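# Place the spirit level in the scissor-lift guardrail tray

## Task

Pick the spirit level up off the cable runway and set it in the tool tray hanging on the scissor lift's guardrail, with all of it lower than the tray's rim. The level must stay in the tray without the robot holding it. The task fails if the level drops beneath the lift platform, if the robot topples or is left leaning, or if anything is knocked out of the work area or onto the floor.

## Robot and tools

ROBOT. LinearBot: an omnidirectional base with strong 7 N m wheel motors and a column roughly 1.75 m high. A carriage slides up and down it (lift_m, 0 to 1 m) and carries two identical six-joint arms, each with a two-finger gripper. Arm bases sit near 0.57 m + lift_m above the floor; parts of the carriage reach about 0.15 m lower. A hand reaches 0.78 m from its shoulder but only about 0.38 m down below its arm base. A hand is about 0.16 m long and 0.1 m wide (0.14 m open). Parked arm joints 1-6: 0, 0.05, 0.05, 1.45, 0, 0; parked, the robot is about 0.95 m wide and 0.7 m long. Arm joints move at up to 1.8 rad/s (1-3) and 2.7 rad/s (4-6).

CAMERAS. carriage_camera is fixed on the carriage, facing forward and tilted about 20 degrees downward; left_wrist_camera and right_wrist_camera look out beyond the fingertips. Images are 896x504. A calibration (K, distortion D, T_world_to_cam mapping base-frame points into camera coordinates, pos_world) is supplied; it is slightly off per scene, and wrist-camera poses get less reliable as the arm extends.

FRAMES. Base frame: origin on the floor beneath the base centre, x forward, y left, z up. left_hand and right_hand report, in this frame, the point between each hand's finger pads, plus quat_wxyz; the hand's z axis runs along the fingers and they open along its y axis; a hand pointing straight up with joints 1, 5, 6 at 0 reads (1, 0, 0, 0). Odometry frame is the base frame at scene start; base_odometry counts wheel turns, so slip shows as travel; heading is positive leftward, -3.142 to 3.142.

execute_actions. Arguments: "actions", a list with one action or empty (empty just returns state and images), and optional "cameras", a list from carriage_camera, left_wrist_camera, right_wrist_camera, all (omitted, null or ["all"] gives all; [] gives none). An action has "base", "joints" or both; its motions begin together. "base" holds exactly one relative offset, measured from the base's last reported position: translate_m (metres, forward positive, -2 to 2), strafe_m (metres, left positive, -2 to 2) or rotate_rad (radians, counter-clockwise positive, -6.3 to 6.3). "joints" is a single dictionary covering both arms, mapping names to absolute targets: lift_m 0 to 1 m; left_/right_joint1_rad -2.617 to 3.054 (turn about vertical, 0 forward, positive left); joint2_rad 0 to 3.141 (shoulder: 0 upper arm back and level, 1.57 vertical, 3.14 forward and level); joint3_rad 0 to 3.141 (elbow, 0 folded, 3.14 straight); joint4_rad -1.57 to 1.57 (wrist pitch, positive tips up); joint5_rad -1.57 to 1.57 (wrist yaw, positive turns tips RIGHT); joint6_rad -2.094 to 2.094 (roll about finger axis, positive clockwise viewed from forearm); gripper_m 0 to 0.093 (pad gap in metres). Any action ends after at most 15 s. A joint you leave out may keep pushing toward its earlier target. An unknown key or value outside range rejects the call with no motion. If a result reports a stop, later motion calls in the same reply are skipped.

Other tools. wait: seconds, 0 to 10; returns state and images. zoom_image: camera and region [x0, y0, x1, y1] in pixels of that camera's latest full image, at most 504 by 504. read_manual: section "licences"; only text. finished_scene: scene, the current scene's integer number; irreversible; ends the scene once the robot has held its last command and reports success. Replying with no tool call ends the run.

RESULTS. base_status and joint_status: "done" (for the base, wheels turned the commanded amount, slipping or not), "off_target" (resting short, may still push; normal for a gripper holding something), "contact_stop" or "time_out" (target dropped, holds where it stopped), "not_followed" after "joint command not followed" with a "cause:" line (arm targets withheld by the self-collision check; gripper still acts; the robot may retry them each action). on_its_own covers what the call didn't command; "held at" is a held target, not a position. motor_effort: percent of maximum, positive toward higher joint values, peak in brackets; biased and noisy. Rising lift effort means load; lift effort that keeps dropping as the carriage descends means a hand is resting on something. drive_wheels above its free-move value at rest means the base still presses on something. "Motor temperatures" lists each arm's joints in joint_positions order. ARM HIT flags a hard self-collision. "pictures" names the image order.

HEAT. Extended arms and held loads heat motors, even while you think. MOTOR HOT appears at 75 °C; at 90 °C that arm halts for 10 s (OVER-TEMPERATURE FAULT, joints show "limit_stop_at_motor_heat"; resend targets); at 100 °C its motors and gripper go limp and the arm falls.

CAUTIONS. Contact stops on base and lift come late or not at all; arms and grippers never stop on contact and spring to target once freed. After a drive is blocked, back off about 0.2 m the way you came (or turn back), twice if still pressed. Don't reverse into a table edge the column has passed under. Tiny base moves may fall short yet read "done". Hand readings drift at long reach; about 1 kg sags a level hand 10-17 cm. Grip force is about 45-60 N per pad. Tipping is most likely with a high carriage, outstretched arms, loads, pulling, or abrupt stops; only images reveal a lean. Never let the arms strike or press each other; to untangle, move the withheld arm clear first, the other in a later call. Loose objects may get brief external pushes. Avoid drops, slams and hard pushes, and release the level so it rests in the tray on its own.

Each tool is called after "Request:" as a command line: name --argument value for each argument, lists and objects as JSON in quotes; but a table of rows of numbers goes row by row, as --pt "numbers of a row", without its own name.

## Session

Request:
execute_actions --actions '[]'

Scene clock: 0.00 s.
Motor temperatures (°C, as the motors report them): left_arm=[22 21 20 20 21 22] | right_arm=[22 21 21 21 19 19]
base_odometry: x=+0.000 y=+0.000 heading=+0.000 (m, m, rad; odometry frame)
base_status: not commanded
joint_positions: lift_m=+0.302 left_joint1_rad=-0.019 left_joint2_rad=+0.042 left_joint3_rad=+0.050 left_joint4_rad=+1.414 left_joint5_rad=-0.026 left_joint6_rad=-0.027 left_gripper_m=+0.095 right_joint1_rad=-0.005 right_joint2_rad=+0.015 right_joint3_rad=+0.023 right_joint4_rad=+1.476 right_joint5_rad=-0.017 right_joint6_rad=-0.046 right_gripper_m=+0.095
joint_status: not commanded
motor_effort: lift_m=+23 drive_wheels=+3 (%)
left_hand: x=+0.3155 y=+0.3413 z=+1.3044 quat_wxyz=(+0.997, -0.013, +0.075, -0.022) (m; base frame)
right_hand: x=+0.2999 y=-0.3347 z=+1.2992 quat_wxyz=(+0.999, -0.009, +0.043, -0.025) (m; base frame)
pictures: carriage_camera, left_wrist_camera, right_wrist_camera
Images, in order (width x height): carriage_camera 896x504, left_wrist_camera 896x504, right_wrist_camera 896x504.

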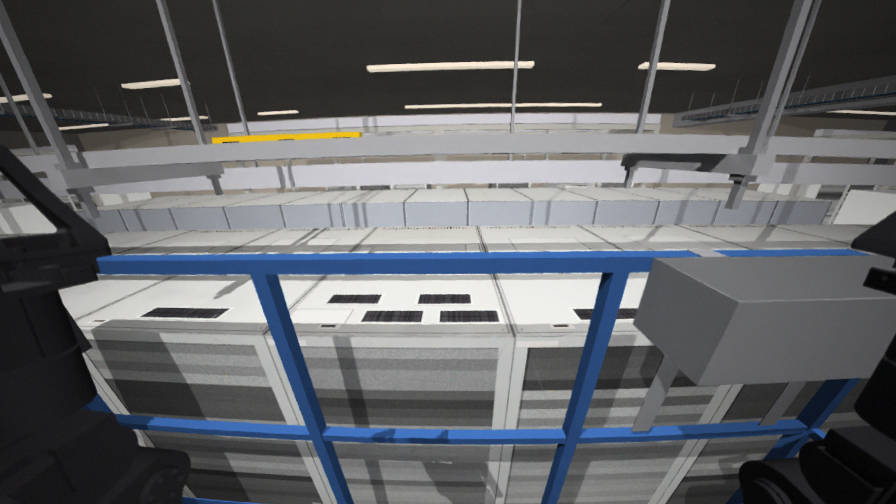

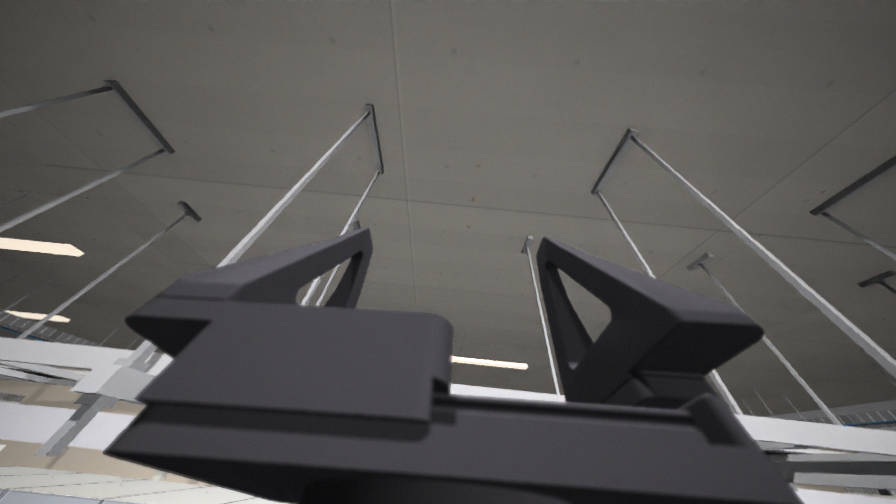

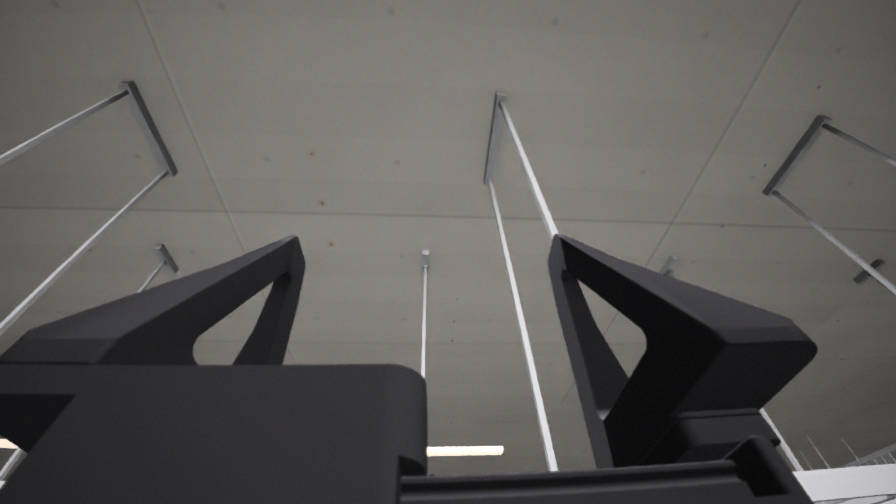

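Request:
zoom_image --camera "carriage_camera" --region '[160, 90, 460, 260]'

Request:
execute_actions --actions '[{"joints":{"lift_m":0.65}}]' --cameras '["carriage_camera"]'

Region (160, 90, 460, 260) of carriage_camera's 896x504 image, scaled by 1.680, with more detail than that image has; it fills the top 286 rows of this view, and the rest is white.

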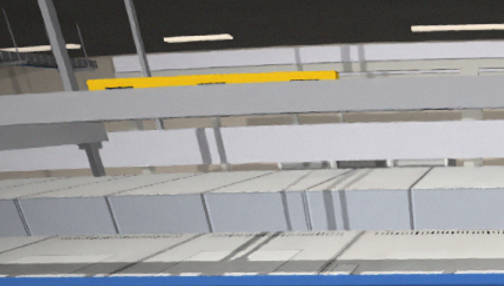

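Scene clock: 2.33 s.
Motor temperatures (°C, as the motors report them): left_arm=[22 21 20 20 21 22] | right_arm=[22 22 21 21 19 19]
base_odometry: x=+0.000 y=+0.000 heading=+0.000 (m, m, rad; odometry frame)
base_status: not commanded
joint_positions: lift_m=+0.650 left_joint1_rad=-0.019 left_joint2_rad=+0.042 left_joint3_rad=+0.050 left_joint4_rad=+1.414 left_joint5_rad=-0.026 left_joint6_rad=-0.027 left_gripper_m=+0.095 right_joint1_rad=-0.005 right_joint2_rad=+0.015 right_joint3_rad=+0.023 right_joint4_rad=+1.476 right_joint5_rad=-0.017 right_joint6_rad=-0.046 right_gripper_m=+0.095
joint_status: all done
motor_effort: lift_m=+25(29) drive_wheels=+0(0) (%)
left_hand: x=+0.3155 y=+0.3413 z=+1.6523 quat_wxyz=(+0.997, -0.013, +0.075, -0.022) (m; base frame)
right_hand: x=+0.2999 y=-0.3347 z=+1.6471 quat_wxyz=(+0.999, -0.009, +0.043, -0.025) (m; base frame)
pictures: carriage_camera
camera_calibration (this result's frames):
carriage_camera: T_world_to_cam=[[0.0565082, -0.998243, -0.0178249, 0.0157222], [-0.361133, -0.00379179, -0.932507, 1.58931], [0.930801, 0.0591314, -0.360712, 0.420383], [0, 0, 0, 1]] pos_world=[0.18177, -0.00313698, 1.63396]
Images, in order (width x height): carriage_camera 896x504.

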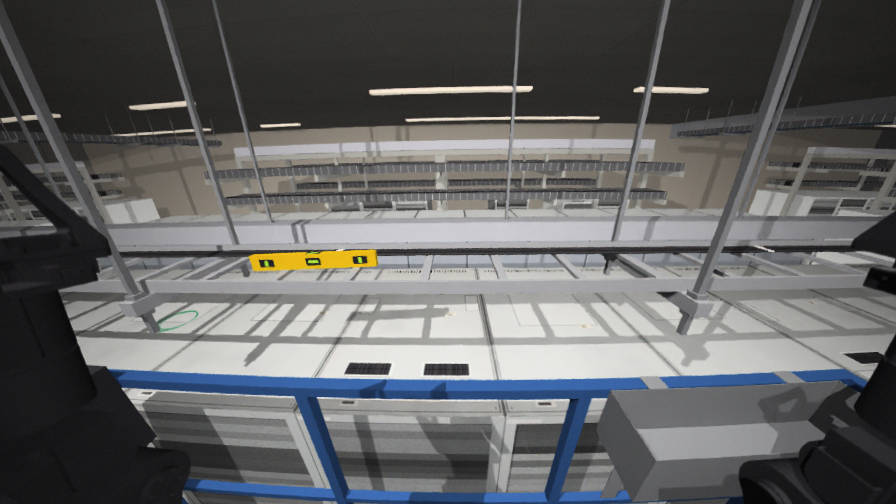

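Request:
zoom_image --camera "carriage_camera" --region '[200, 200, 440, 335]'

Request:
zoom_image --camera "carriage_camera" --region '[560, 340, 896, 504]'

Region (200, 200, 440, 335) of carriage_camera's 896x504 image, scaled by 2.100, with more detail than that image has; it fills the top 284 rows of this view, and the rest is white.

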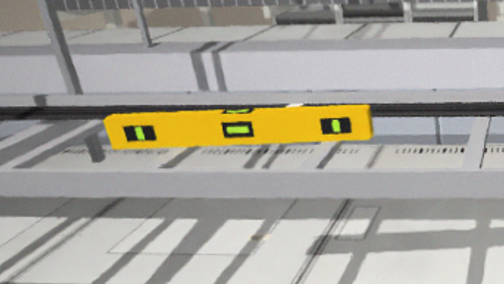

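Region (560, 340, 896, 504) of carriage_camera's 896x504 image, scaled by 1.500, with more detail than that image has; it fills the top 246 rows of this view, and the rest is white.

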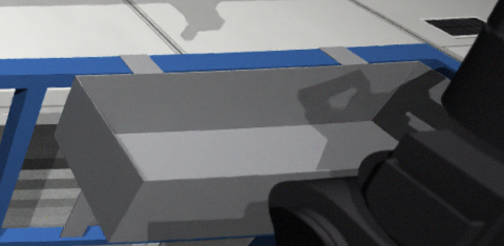

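Request:
execute_actions --actions '[{"joints":{"left_joint1_rad":1.3,"left_joint4_rad":-0.6,"right_joint1_rad":-1.3,"right_joint4_rad":-0.6}}]'

Scene clock: 6.57 s.
Motor temperatures (°C, as the motors report them): left_arm=[22 21 20 20 21 22] | right_arm=[22 22 22 22 19 19]
base_odometry: x=+0.000 y=+0.000 heading=+0.000 (m, m, rad; odometry frame)
base_status: not commanded
joint_positions: lift_m=+0.650 left_joint1_rad=+1.272 left_joint2_rad=+0.042 left_joint3_rad=+0.044 left_joint4_rad=-0.330 left_joint5_rad=-0.027 left_joint6_rad=-0.027 left_gripper_m=+0.095 right_joint1_rad=-1.278 right_joint2_rad=+0.015 right_joint3_rad=+0.016 right_joint4_rad=-0.306 right_joint5_rad=-0.016 right_joint6_rad=-0.046 right_gripper_m=+0.095
joint_status: left_joint1_rad not_followed (moved +1.291 of +1.319); left_joint4_rad not_followed (moved -1.743 of -2.014); right_joint1_rad not_followed (moved -1.273 of -1.295); right_joint4_rad not_followed (moved -1.782 of -2.076)
motor_effort: lift_m=+25(25) drive_wheels=+0(0) (%)
left_hand: x=+0.3425 y=+0.5624 z=+1.3288 quat_wxyz=(+0.467, -0.498, +0.642, +0.349) (m; base frame)
right_hand: x=+0.3488 y=-0.5621 z=+1.3265 quat_wxyz=(+0.471, +0.462, +0.661, -0.358) (m; base frame)
pictures: carriage_camera, left_wrist_camera, right_wrist_camera
joint command not followed: on one or more control steps a check withheld the commanded joint targets of the left arm, and it was not sent them on those steps. On the call's last step the targets were still withheld.
cause: the commanded joint targets would bring two parts of the arm too close to each other (its upper arm (the part past joint 2) and its wrist (the part past joint 5), with the joints from left_joint3_rad to left_joint5_rad between them); next, command targets that bring no two parts of the arm closer together.
joint command not followed: on one or more control steps a check withheld the commanded joint targets of the right arm, and it was not sent them on those steps. On the call's last step the targets were still withheld.
cause: the commanded joint targets would bring two parts of the arm too close to each other (its upper arm (the part past joint 2) and its wrist (the part past joint 5), with the joints from right_joint3_rad to right_joint5_rad between them); next, command targets that bring no two parts of the arm closer together.
camera_calibration (this result's frames):
carriage_camera: T_world_to_cam=[[0.0565082, -0.998243, -0.0178249, 0.0157222], [-0.361133, -0.00379179, -0.932507, 1.58931], [0.930801, 0.0591314, -0.360712, 0.420383], [0, 0, 0, 1]] pos_world=[0.18177, -0.00313698, 1.63396]
left_wrist_camera: T_world_to_cam=[[0.976841, -0.212135, 0.027924, -0.250957], [-0.163707, -0.825036, -0.540847, 1.24207], [0.137771, 0.523751, -0.840657, 0.898471], [0, 0, 0, 1]] pos_world=[0.324699, 0.500942, 1.43408]
right_wrist_camera: T_world_to_cam=[[-0.954784, -0.289628, 0.0670982, 0.0713261], [-0.275034, 0.774795, -0.569254, 1.28913], [0.112884, -0.561969, -0.819419, 0.851978], [0, 0, 0, 1]] pos_world=[0.32648, -0.499367, 1.42718]
Images, in order (width x height): carriage_camera 896x504, left_wrist_camera 896x504, right_wrist_camera 896x504.

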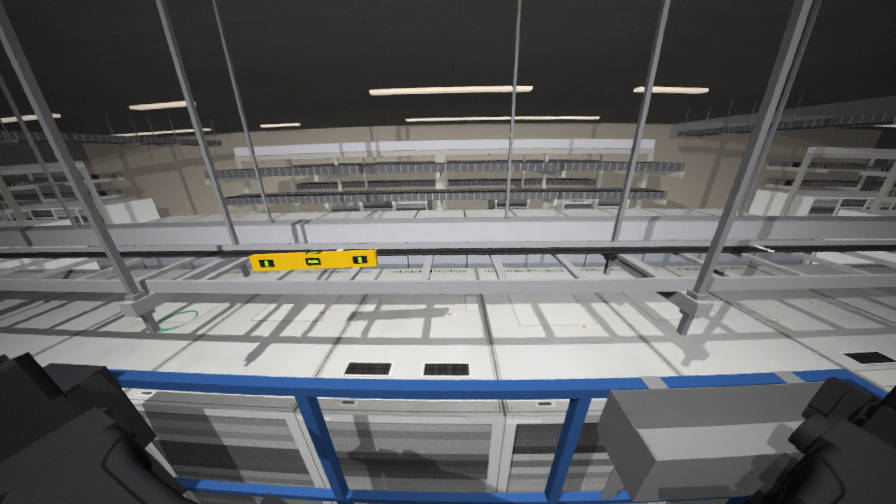

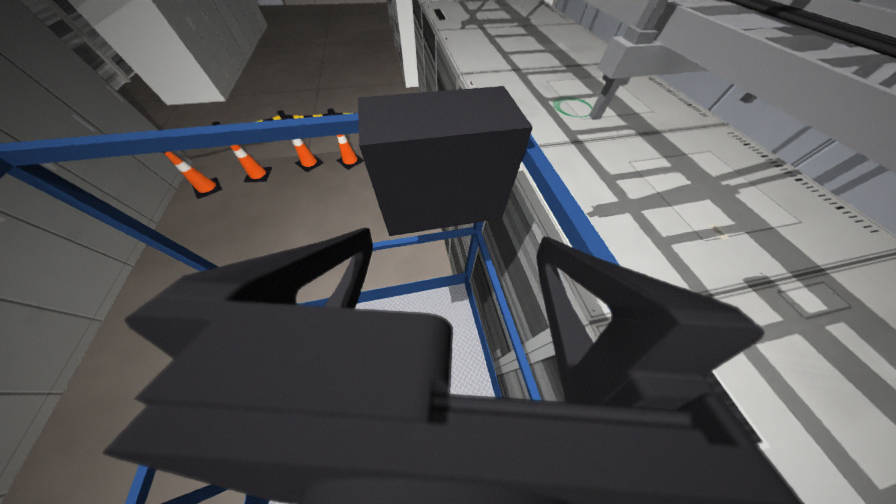

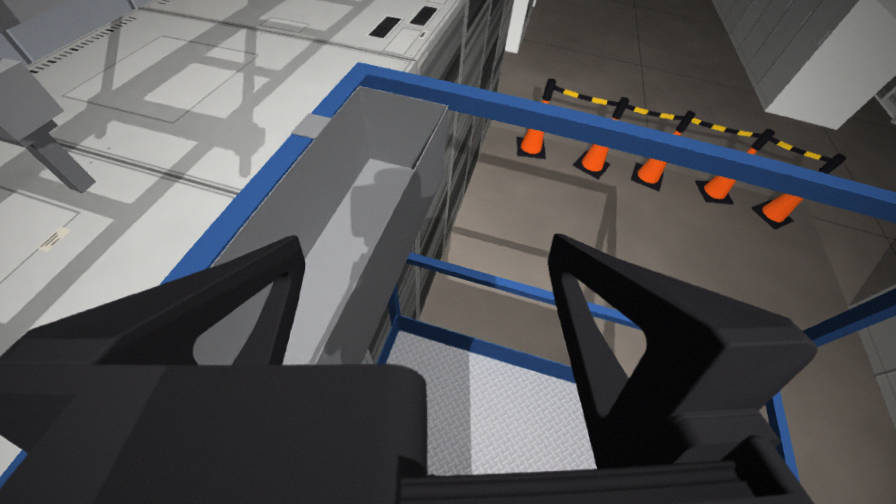

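Request:
execute_actions --actions '[{"joints":{"lift_m":0.87,"left_joint1_rad":0,"left_joint4_rad":1.45,"right_joint1_rad":0,"right_joint4_rad":0.3},"base":{"strafe_m":0.5}}]' --cameras '["carriage_camera"]'

Request:
execute_actions --actions '[{"base":{"translate_m":0.2}}]' --cameras '["carriage_camera"]'

Scene clock: 12.10 s.
Motor temperatures (°C, as the motors report them): left_arm=[22 21 21 22 21 22] | right_arm=[22 22 23 24 19 19]
base_odometry: x=+0.000 y=+0.500 heading=+0.000 (m, m, rad; odometry frame)
base_status: done
joint_positions: lift_m=+0.870 left_joint1_rad=+0.000 left_joint2_rad=+0.042 left_joint3_rad=+0.044 left_joint4_rad=+1.436 left_joint5_rad=-0.027 left_joint6_rad=-0.027 left_gripper_m=+0.095 right_joint1_rad=+0.003 right_joint2_rad=+0.015 right_joint3_rad=+0.017 right_joint4_rad=+0.275 right_joint5_rad=-0.019 right_joint6_rad=-0.046 right_gripper_m=+0.095
joint_status: all done
motor_effort: lift_m=+24(29) drive_wheels=-4(11) (%)
left_hand: x=+0.3117 y=+0.3422 z=+1.8716 quat_wxyz=(+0.998, -0.015, +0.066, -0.013) (m; base frame)
right_hand: x=+0.5155 y=-0.3336 z=+1.6880 quat_wxyz=(+0.798, -0.022, +0.602, -0.011) (m; base frame)
pictures: carriage_camera
joint command not followed: on one or more control steps a check withheld the commanded joint targets of the left arm, and it was not sent them on those steps.
cause: the commanded joint targets would bring two parts of the arm too close to each other (its upper arm (the part past joint 2) and its wrist (the part past joint 5), with the joints from left_joint3_rad to left_joint5_rad between them); next, command targets that bring no two parts of the arm closer together.
joint command not followed: on one or more control steps a check withheld the commanded joint targets of the right arm, and it was not sent them on those steps.
cause: the commanded joint targets would bring two parts of the arm too close to each other (its upper arm (the part past joint 2) and its wrist (the part past joint 5), with the joints from right_joint3_rad to right_joint5_rad between them); next, command targets that bring no two parts of the arm closer together.
camera_calibration (this result's frames):
carriage_camera: T_world_to_cam=[[0.0565082, -0.998243, -0.0178249, 0.0196447], [-0.361133, -0.00379179, -0.932507, 1.79451], [0.930801, 0.0591314, -0.360712, 0.499761], [0, 0, 0, 1]] pos_world=[0.18177, -0.00313698, 1.85402]
Images, in order (width x height): carriage_camera 896x504.

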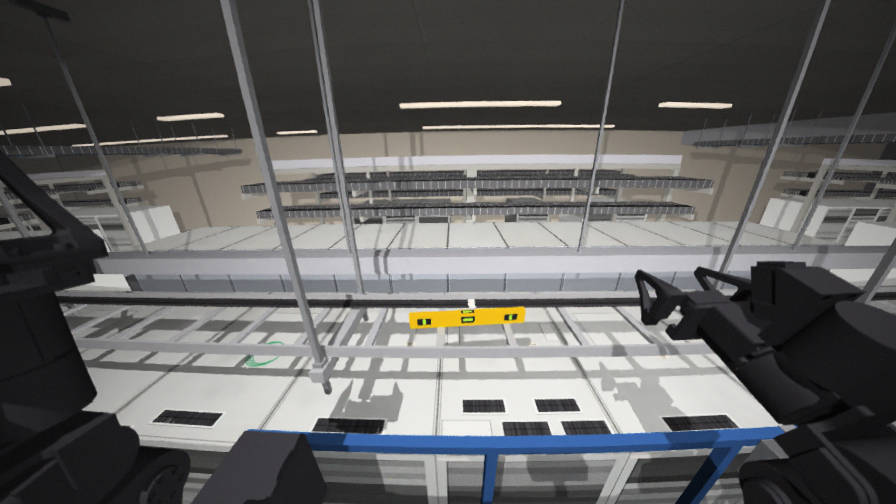

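Scene clock: 14.17 s.
Motor temperatures (°C, as the motors report them): left_arm=[22 21 21 22 21 22] | right_arm=[22 22 23 25 19 19]
base_odometry: x=+0.200 y=+0.500 heading=+0.001 (m, m, rad; odometry frame)
base_status: done
joint_positions: lift_m=+0.870 left_joint1_rad=+0.000 left_joint2_rad=+0.042 left_joint3_rad=+0.044 left_joint4_rad=+1.440 left_joint5_rad=-0.027 left_joint6_rad=-0.027 left_gripper_m=+0.095 right_joint1_rad=+0.003 right_joint2_rad=+0.015 right_joint3_rad=+0.017 right_joint4_rad=+0.277 right_joint5_rad=-0.019 right_joint6_rad=-0.046 right_gripper_m=+0.095
joint_status: not commanded
motor_effort: lift_m=+24(24) drive_wheels=-6(13) (%)
left_hand: x=+0.3108 y=+0.3422 z=+1.8717 quat_wxyz=(+0.998, -0.015, +0.064, -0.013) (m; base frame)
right_hand: x=+0.5153 y=-0.3336 z=+1.6887 quat_wxyz=(+0.799, -0.022, +0.601, -0.011) (m; base frame)
pictures: carriage_camera
camera_calibration (this result's frames):
carriage_camera: T_world_to_cam=[[0.0565082, -0.998243, -0.0178249, 0.0196447], [-0.361133, -0.00379179, -0.932507, 1.79451], [0.930801, 0.0591314, -0.360712, 0.499761], [0, 0, 0, 1]] pos_world=[0.18177, -0.00313698, 1.85402]
Images, in order (width x height): carriage_camera 896x504.

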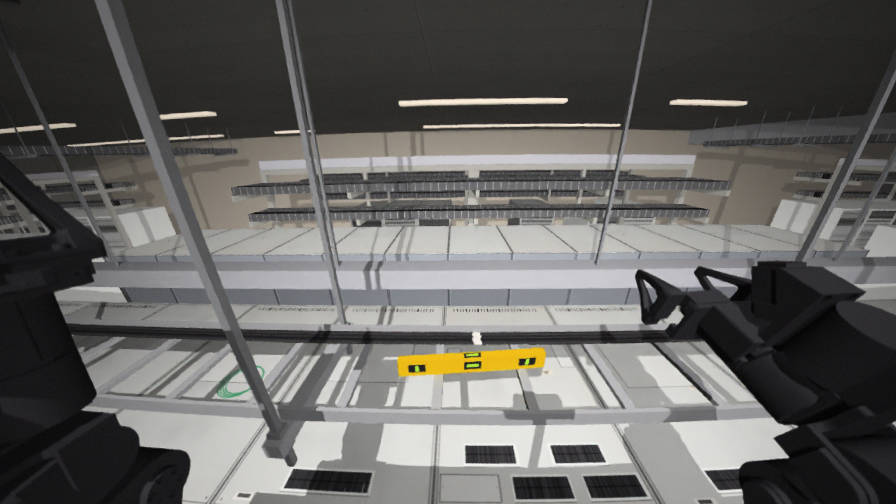

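Request:
zoom_image --camera "carriage_camera" --region '[370, 310, 580, 430]'

Region (370, 310, 580, 430) of carriage_camera's 896x504 image, scaled by 2.400, with more detail than that image has; it fills the top 288 rows of this view, and the rest is white.

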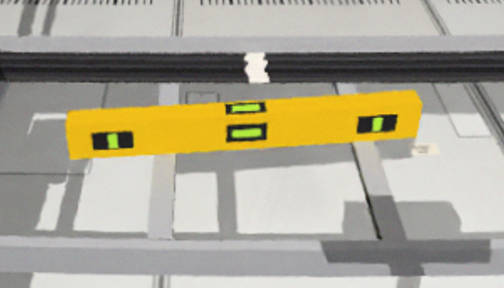

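Request:
execute_actions --actions '[{"base":{"translate_m":0.05},"joints":{"lift_m":1.0,"right_joint1_rad":0.67,"right_joint2_rad":1.6,"right_joint3_rad":1.5,"right_joint4_rad":-0.5,"right_joint6_rad":-1.01}}]' --cameras '["carriage_camera"]'

Request:
execute_actions --actions '[{"joints":{"right_joint2_rad":2.6,"right_joint3_rad":1.85,"right_joint4_rad":-0.82}}]'

Scene clock: 17.20 s.
Motor temperatures (°C, as the motors report them): left_arm=[22 21 22 21 21 22] | right_arm=[22 22 24 25 19 19]
base_odometry: x=+0.250 y=+0.501 heading=+0.001 (m, m, rad; odometry frame)
base_status: done
joint_positions: lift_m=+1.000 left_joint1_rad=+0.000 left_joint2_rad=+0.042 left_joint3_rad=+0.044 left_joint4_rad=+1.442 left_joint5_rad=-0.027 left_joint6_rad=-0.027 left_gripper_m=+0.095 right_joint1_rad=+0.663 right_joint2_rad=+1.602 right_joint3_rad=+1.480 right_joint4_rad=-0.492 right_joint5_rad=-0.018 right_joint6_rad=-1.001 right_gripper_m=+0.095
joint_status: all done
motor_effort: lift_m=+24(29) drive_wheels=-6(9) (%)
left_hand: x=+0.3102 y=+0.3422 z=+2.0017 quat_wxyz=(+0.998, -0.015, +0.063, -0.013) (m; base frame)
right_hand: x=+0.6542 y=-0.0397 z=+1.8383 quat_wxyz=(+0.455, -0.659, +0.594, -0.070) (m; base frame)
pictures: carriage_camera
camera_calibration (this result's frames):
carriage_camera: T_world_to_cam=[[0.0565082, -0.998243, -0.0178249, 0.0219612], [-0.361133, -0.00379179, -0.932507, 1.91571], [0.930801, 0.0591314, -0.360712, 0.54664], [0, 0, 0, 1]] pos_world=[0.18177, -0.00313698, 1.98398]
Images, in order (width x height): carriage_camera 896x504.

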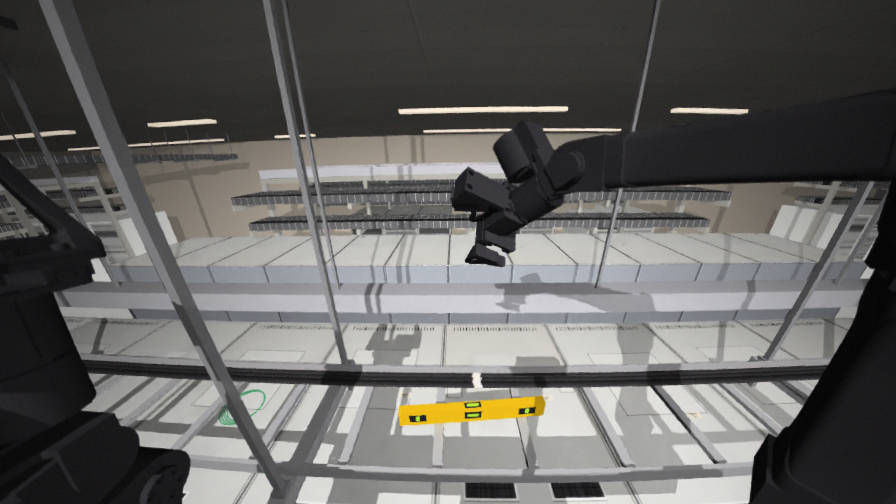

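Scene clock: 18.63 s.
Motor temperatures (°C, as the motors report them): left_arm=[22 22 22 21 21 22] | right_arm=[22 23 24 25 19 19]
base_odometry: x=+0.250 y=+0.501 heading=+0.001 (m, m, rad; odometry frame)
base_status: not commanded
joint_positions: lift_m=+1.000 left_joint1_rad=+0.000 left_joint2_rad=+0.042 left_joint3_rad=+0.044 left_joint4_rad=+1.442 left_joint5_rad=-0.027 left_joint6_rad=-0.027 left_gripper_m=+0.095 right_joint1_rad=+0.663 right_joint2_rad=+2.615 right_joint3_rad=+1.845 right_joint4_rad=-0.814 right_joint5_rad=-0.018 right_joint6_rad=-1.001 right_gripper_m=+0.095
joint_status: all done
motor_effort: lift_m=+24(24) drive_wheels=-5(6) (%)
left_hand: x=+0.3102 y=+0.3422 z=+2.0017 quat_wxyz=(+0.998, -0.015, +0.063, -0.013) (m; base frame)
right_hand: x=+0.6408 y=-0.0501 z=+1.4459 quat_wxyz=(-0.005, -0.739, +0.673, +0.010) (m; base frame)
pictures: carriage_camera, left_wrist_camera, right_wrist_camera
camera_calibration (this result's frames):
carriage_camera: T_world_to_cam=[[0.0565082, -0.998243, -0.0178249, 0.0219612], [-0.361133, -0.00379179, -0.932507, 1.91571], [0.930801, 0.0591314, -0.360712, 0.54664], [0, 0, 0, 1]] pos_world=[0.18177, -0.00313698, 1.98398]
left_wrist_camera: T_world_to_cam=[[-0.0445463, -0.995993, 0.0775428, 0.200807], [0.697091, -0.0865896, -0.711735, 1.24145], [0.715598, 0.0223492, 0.698155, -1.504], [0, 0, 0, 1]] pos_world=[0.219799, 0.341112, 1.91804]
right_wrist_camera: T_world_to_cam=[[0.99359, 0.112117, 0.01443, -0.661831], [0.0804486, -0.791002, 0.606502, -0.965595], [0.0794134, -0.601453, -0.794951, 1.18867], [0, 0, 0, 1]] pos_world=[0.640874, 0.025342, 1.54012]
Images, in order (width x height): carriage_camera 896x504, left_wrist_camera 896x504, right_wrist_camera 896x504.

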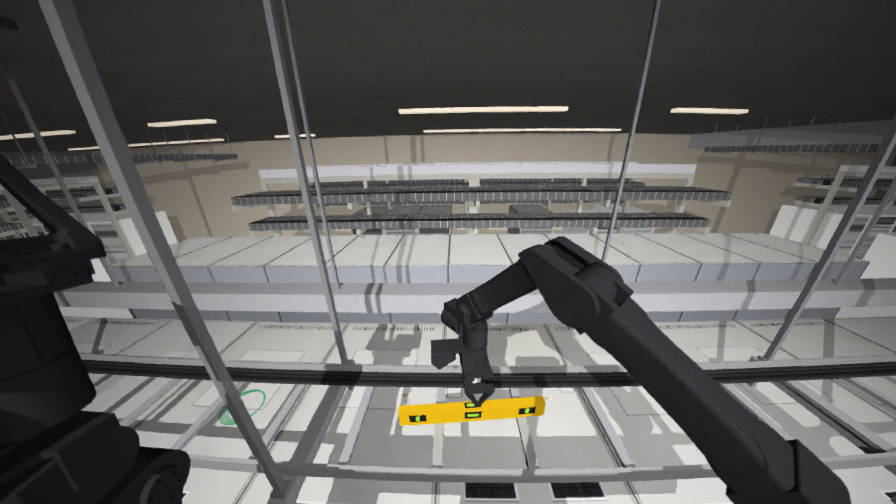

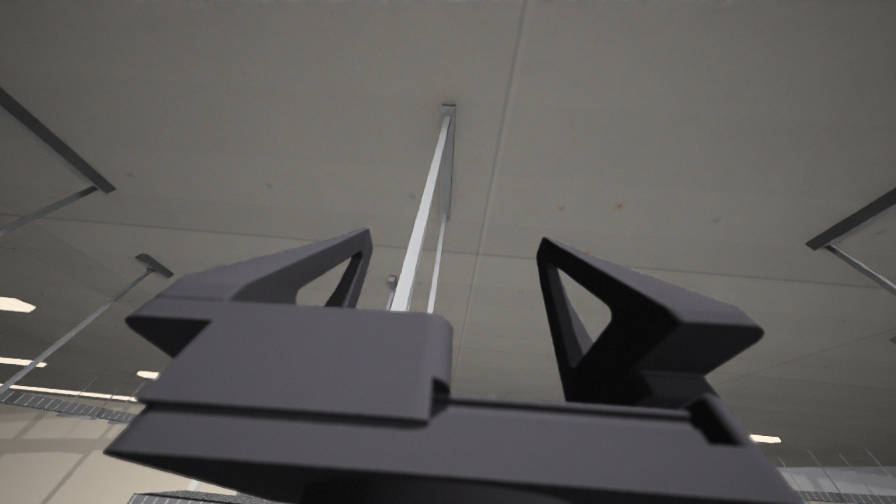

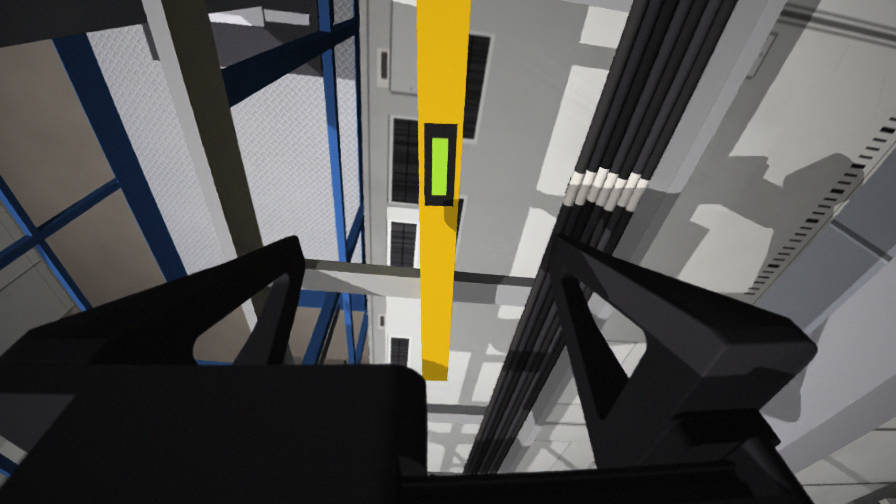

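Request:
execute_actions --actions '[{"joints":{"lift_m":0.9}}]' --cameras '["carriage_camera","right_wrist_camera"]'

Scene clock: 20.10 s.
Motor temperatures (°C, as the motors report them): left_arm=[22 22 22 21 21 22] | right_arm=[22 24 24 25 19 19]
base_odometry: x=+0.250 y=+0.501 heading=+0.001 (m, m, rad; odometry frame)
base_status: not commanded
joint_positions: lift_m=+0.900 left_joint1_rad=+0.000 left_joint2_rad=+0.042 left_joint3_rad=+0.044 left_joint4_rad=+1.443 left_joint5_rad=-0.027 left_joint6_rad=-0.027 left_gripper_m=+0.095 right_joint1_rad=+0.663 right_joint2_rad=+2.613 right_joint3_rad=+1.845 right_joint4_rad=-0.817 right_joint5_rad=-0.017 right_joint6_rad=-1.002 right_gripper_m=+0.095
joint_status: all done
motor_effort: lift_m=+21(22) drive_wheels=-5(6) (%)
left_hand: x=+0.3100 y=+0.3421 z=+1.9021 quat_wxyz=(+0.998, -0.014, +0.063, -0.013) (m; base frame)
right_hand: x=+0.6408 y=-0.0503 z=+1.3470 quat_wxyz=(-0.005, -0.740, +0.673, +0.010) (m; base frame)
pictures: carriage_camera, right_wrist_camera
camera_calibration (this result's frames):
carriage_camera: T_world_to_cam=[[0.0565082, -0.998243, -0.0178249, 0.0201844], [-0.361133, -0.00379179, -0.932507, 1.82275], [0.930801, 0.0591314, -0.360712, 0.510683], [0, 0, 0, 1]] pos_world=[0.18177, -0.00313698, 1.8843]
right_wrist_camera: T_world_to_cam=[[0.993544, 0.112518, 0.0145073, -0.660439], [0.0806541, -0.790468, 0.60717, -0.906791], [0.0797851, -0.60208, -0.794439, 1.10904], [0, 0, 0, 1]] pos_world=[0.640826, 0.0252521, 1.44122]
Images, in order (width x height): carriage_camera 896x504, right_wrist_camera 896x504.

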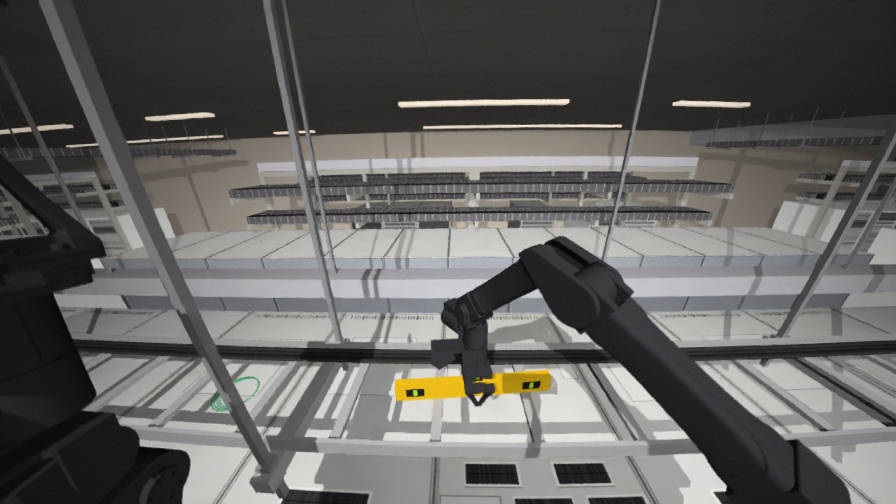

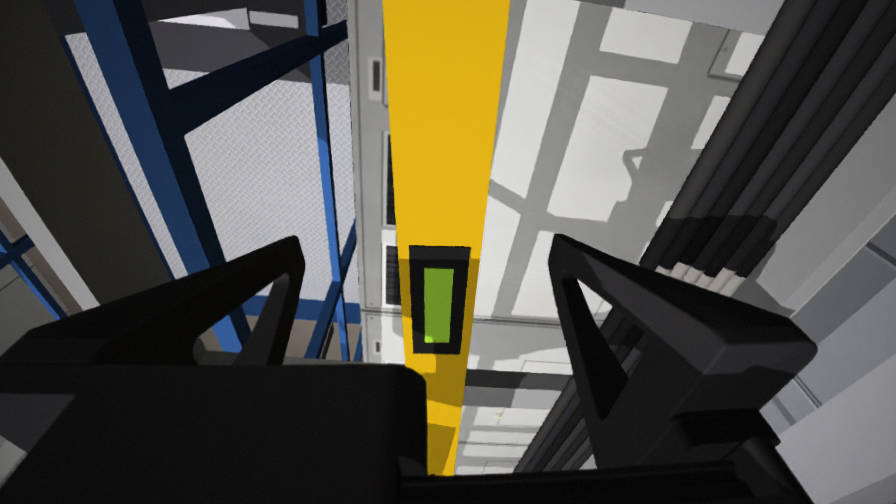

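Request:
execute_actions --actions '[{"joints":{"lift_m":0.885}}]' --cameras '[]'

Request:
execute_actions --actions '[{"joints":{"right_gripper_m":0.0}}]' --cameras '["carriage_camera","right_wrist_camera"]'

Scene clock: 21.07 s.
Motor temperatures (°C, as the motors report them): left_arm=[22 22 22 21 21 22] | right_arm=[22 25 24 25 19 19]
base_odometry: x=+0.250 y=+0.501 heading=+0.001 (m, m, rad; odometry frame)
base_status: not commanded
joint_positions: lift_m=+0.885 left_joint1_rad=+0.000 left_joint2_rad=+0.042 left_joint3_rad=+0.044 left_joint4_rad=+1.443 left_joint5_rad=-0.027 left_joint6_rad=-0.027 left_gripper_m=+0.095 right_joint1_rad=+0.663 right_joint2_rad=+2.614 right_joint3_rad=+1.845 right_joint4_rad=-0.818 right_joint5_rad=-0.017 right_joint6_rad=-1.002 right_gripper_m=+0.095
joint_status: all done
motor_effort: lift_m=+21(23) drive_wheels=-5(6) (%)
left_hand: x=+0.3100 y=+0.3421 z=+1.8871 quat_wxyz=(+0.998, -0.014, +0.063, -0.013) (m; base frame)
right_hand: x=+0.6402 y=-0.0508 z=+1.3314 quat_wxyz=(-0.007, -0.740, +0.673, +0.010) (m; base frame)
pictures: none
No camera images: the call's "cameras" was empty. Leave "cameras" out to get every camera's image.

Scene clock: 21.80 s.
Motor temperatures (°C, as the motors report them): left_arm=[22 22 22 21 21 22] | right_arm=[22 26 25 24 19 19]
base_odometry: x=+0.250 y=+0.501 heading=+0.001 (m, m, rad; odometry frame)
base_status: not commanded
joint_positions: lift_m=+0.885 left_joint1_rad=+0.000 left_joint2_rad=+0.042 left_joint3_rad=+0.044 left_joint4_rad=+1.443 left_joint5_rad=-0.027 left_joint6_rad=-0.027 left_gripper_m=+0.095 right_joint1_rad=+0.663 right_joint2_rad=+2.614 right_joint3_rad=+1.845 right_joint4_rad=-0.815 right_joint5_rad=-0.016 right_joint6_rad=-1.002 right_gripper_m=+0.021
joint_status: right_gripper_m off_target (ended at +0.021, target +0.000)
motor_effort: lift_m=+21(22) drive_wheels=-5(2) (%)
left_hand: x=+0.3100 y=+0.3421 z=+1.8871 quat_wxyz=(+0.998, -0.014, +0.063, -0.013) (m; base frame)
right_hand: x=+0.6410 y=-0.0504 z=+1.3313 quat_wxyz=(-0.005, -0.740, +0.673, +0.009) (m; base frame)
pictures: carriage_camera, right_wrist_camera
camera_calibration (this result's frames):
carriage_camera: T_world_to_cam=[[0.0565082, -0.998243, -0.0178249, 0.0199169], [-0.361133, -0.00379179, -0.932507, 1.80876], [0.930801, 0.0591314, -0.360712, 0.50527], [0, 0, 0, 1]] pos_world=[0.18177, -0.00313698, 1.86929]
right_wrist_camera: T_world_to_cam=[[0.99348, 0.112931, 0.0156331, -0.661873], [0.0802168, -0.789852, 0.608028, -0.898226], [0.0810133, -0.60281, -0.793761, 1.09474], [0, 0, 0, 1]] pos_world=[0.640922, 0.0251991, 1.42545]
Images, in order (width x height): carriage_camera 896x504, right_wrist_camera 896x504.

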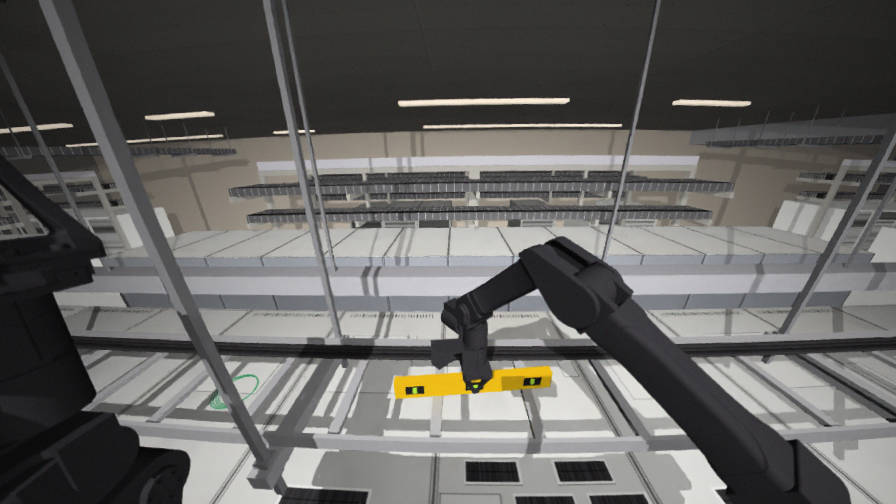

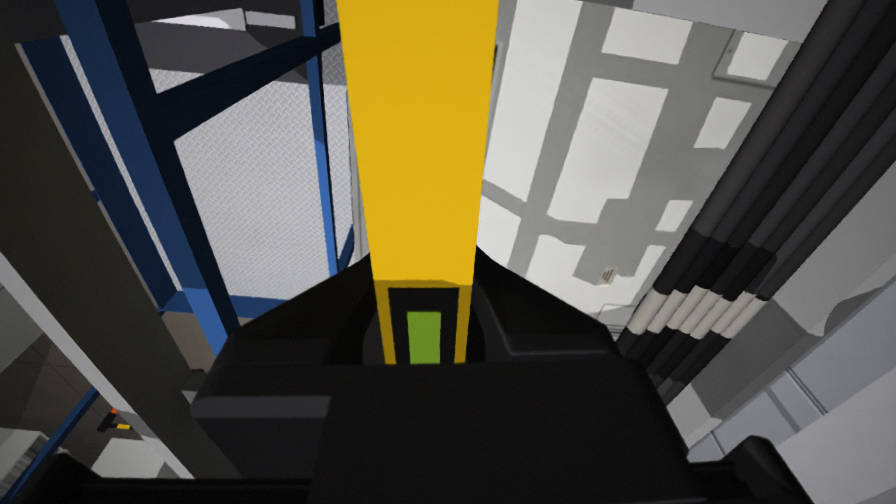

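Gripped. Raise, then back up.

Request:
execute_actions --actions '[{"joints":{"lift_m":1.0}}]' --cameras '["carriage_camera"]'

Request:
execute_actions --actions '[{"base":{"translate_m":-0.2}}]' --cameras '["carriage_camera"]'

Scene clock: 23.07 s.
Motor temperatures (°C, as the motors report them): left_arm=[22 22 22 21 21 22] | right_arm=[22 27 25 24 19 19]
base_odometry: x=+0.250 y=+0.501 heading=+0.001 (m, m, rad; odometry frame)
base_status: not commanded
joint_positions: lift_m=+1.000 left_joint1_rad=+0.000 left_joint2_rad=+0.042 left_joint3_rad=+0.044 left_joint4_rad=+1.443 left_joint5_rad=-0.027 left_joint6_rad=-0.027 left_gripper_m=+0.095 right_joint1_rad=+0.663 right_joint2_rad=+2.617 right_joint3_rad=+1.845 right_joint4_rad=-0.816 right_joint5_rad=-0.016 right_joint6_rad=-1.002 right_gripper_m=+0.021
joint_status: all done
motor_effort: lift_m=+25(29) drive_wheels=-5(6) (%)
left_hand: x=+0.3100 y=+0.3421 z=+2.0017 quat_wxyz=(+0.998, -0.014, +0.062, -0.013) (m; base frame)
right_hand: x=+0.6402 y=-0.0510 z=+1.4448 quat_wxyz=(-0.007, -0.740, +0.673, +0.009) (m; base frame)
pictures: carriage_camera
camera_calibration (this result's frames):
carriage_camera: T_world_to_cam=[[0.0565082, -0.998243, -0.0178249, 0.0219604], [-0.361133, -0.00379179, -0.932507, 1.91566], [0.930801, 0.0591314, -0.360712, 0.546623], [0, 0, 0, 1]] pos_world=[0.18177, -0.00313698, 1.98393]
Images, in order (width x height): carriage_camera 896x504.

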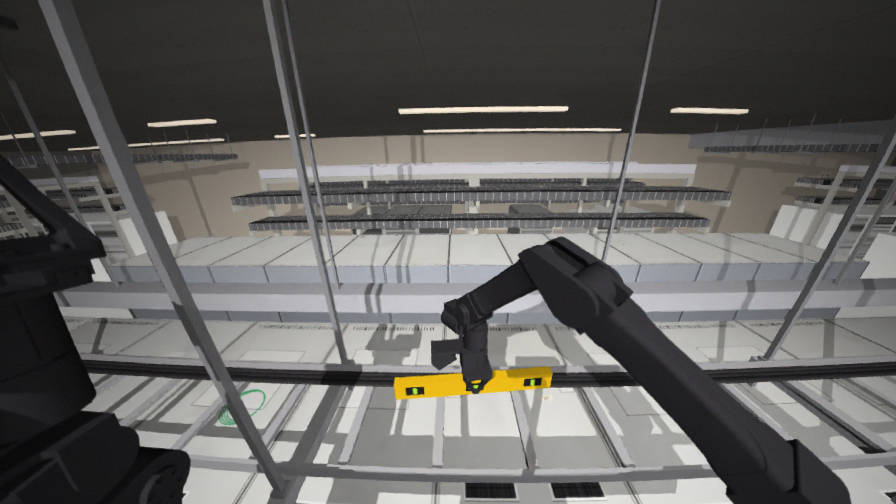

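Scene clock: 25.23 s.
Motor temperatures (°C, as the motors report them): left_arm=[22 22 22 21 21 22] | right_arm=[22 29 25 24 19 19]
base_odometry: x=+0.050 y=+0.501 heading=+0.001 (m, m, rad; odometry frame)
base_status: done
joint_positions: lift_m=+1.000 left_joint1_rad=+0.000 left_joint2_rad=+0.042 left_joint3_rad=+0.044 left_joint4_rad=+1.445 left_joint5_rad=-0.027 left_joint6_rad=-0.027 left_gripper_m=+0.095 right_joint1_rad=+0.665 right_joint2_rad=+2.617 right_joint3_rad=+1.845 right_joint4_rad=-0.816 right_joint5_rad=-0.017 right_joint6_rad=-1.002 right_gripper_m=+0.021
joint_status: not commanded
motor_effort: lift_m=+25(25) drive_wheels=-3(13) (%)
left_hand: x=+0.3097 y=+0.3421 z=+2.0018 quat_wxyz=(+0.998, -0.014, +0.062, -0.013) (m; base frame)
right_hand: x=+0.6398 y=-0.0505 z=+1.4448 quat_wxyz=(-0.007, -0.740, +0.672, +0.010) (m; base frame)
pictures: carriage_camera
camera_calibration (this result's frames):
carriage_camera: T_world_to_cam=[[0.0565082, -0.998243, -0.0178249, 0.0219604], [-0.361133, -0.00379179, -0.932507, 1.91566], [0.930801, 0.0591314, -0.360712, 0.546623], [0, 0, 0, 1]] pos_world=[0.18177, -0.00313698, 1.98393]
Images, in order (width x height): carriage_camera 896x504.

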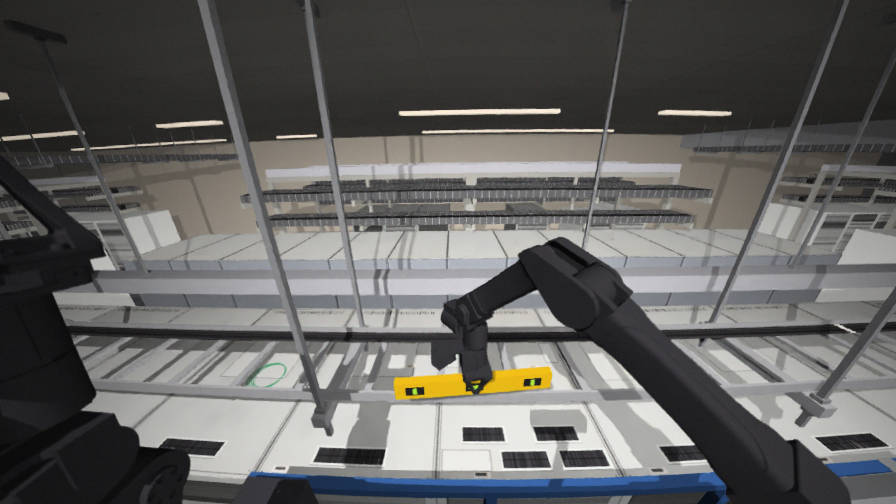

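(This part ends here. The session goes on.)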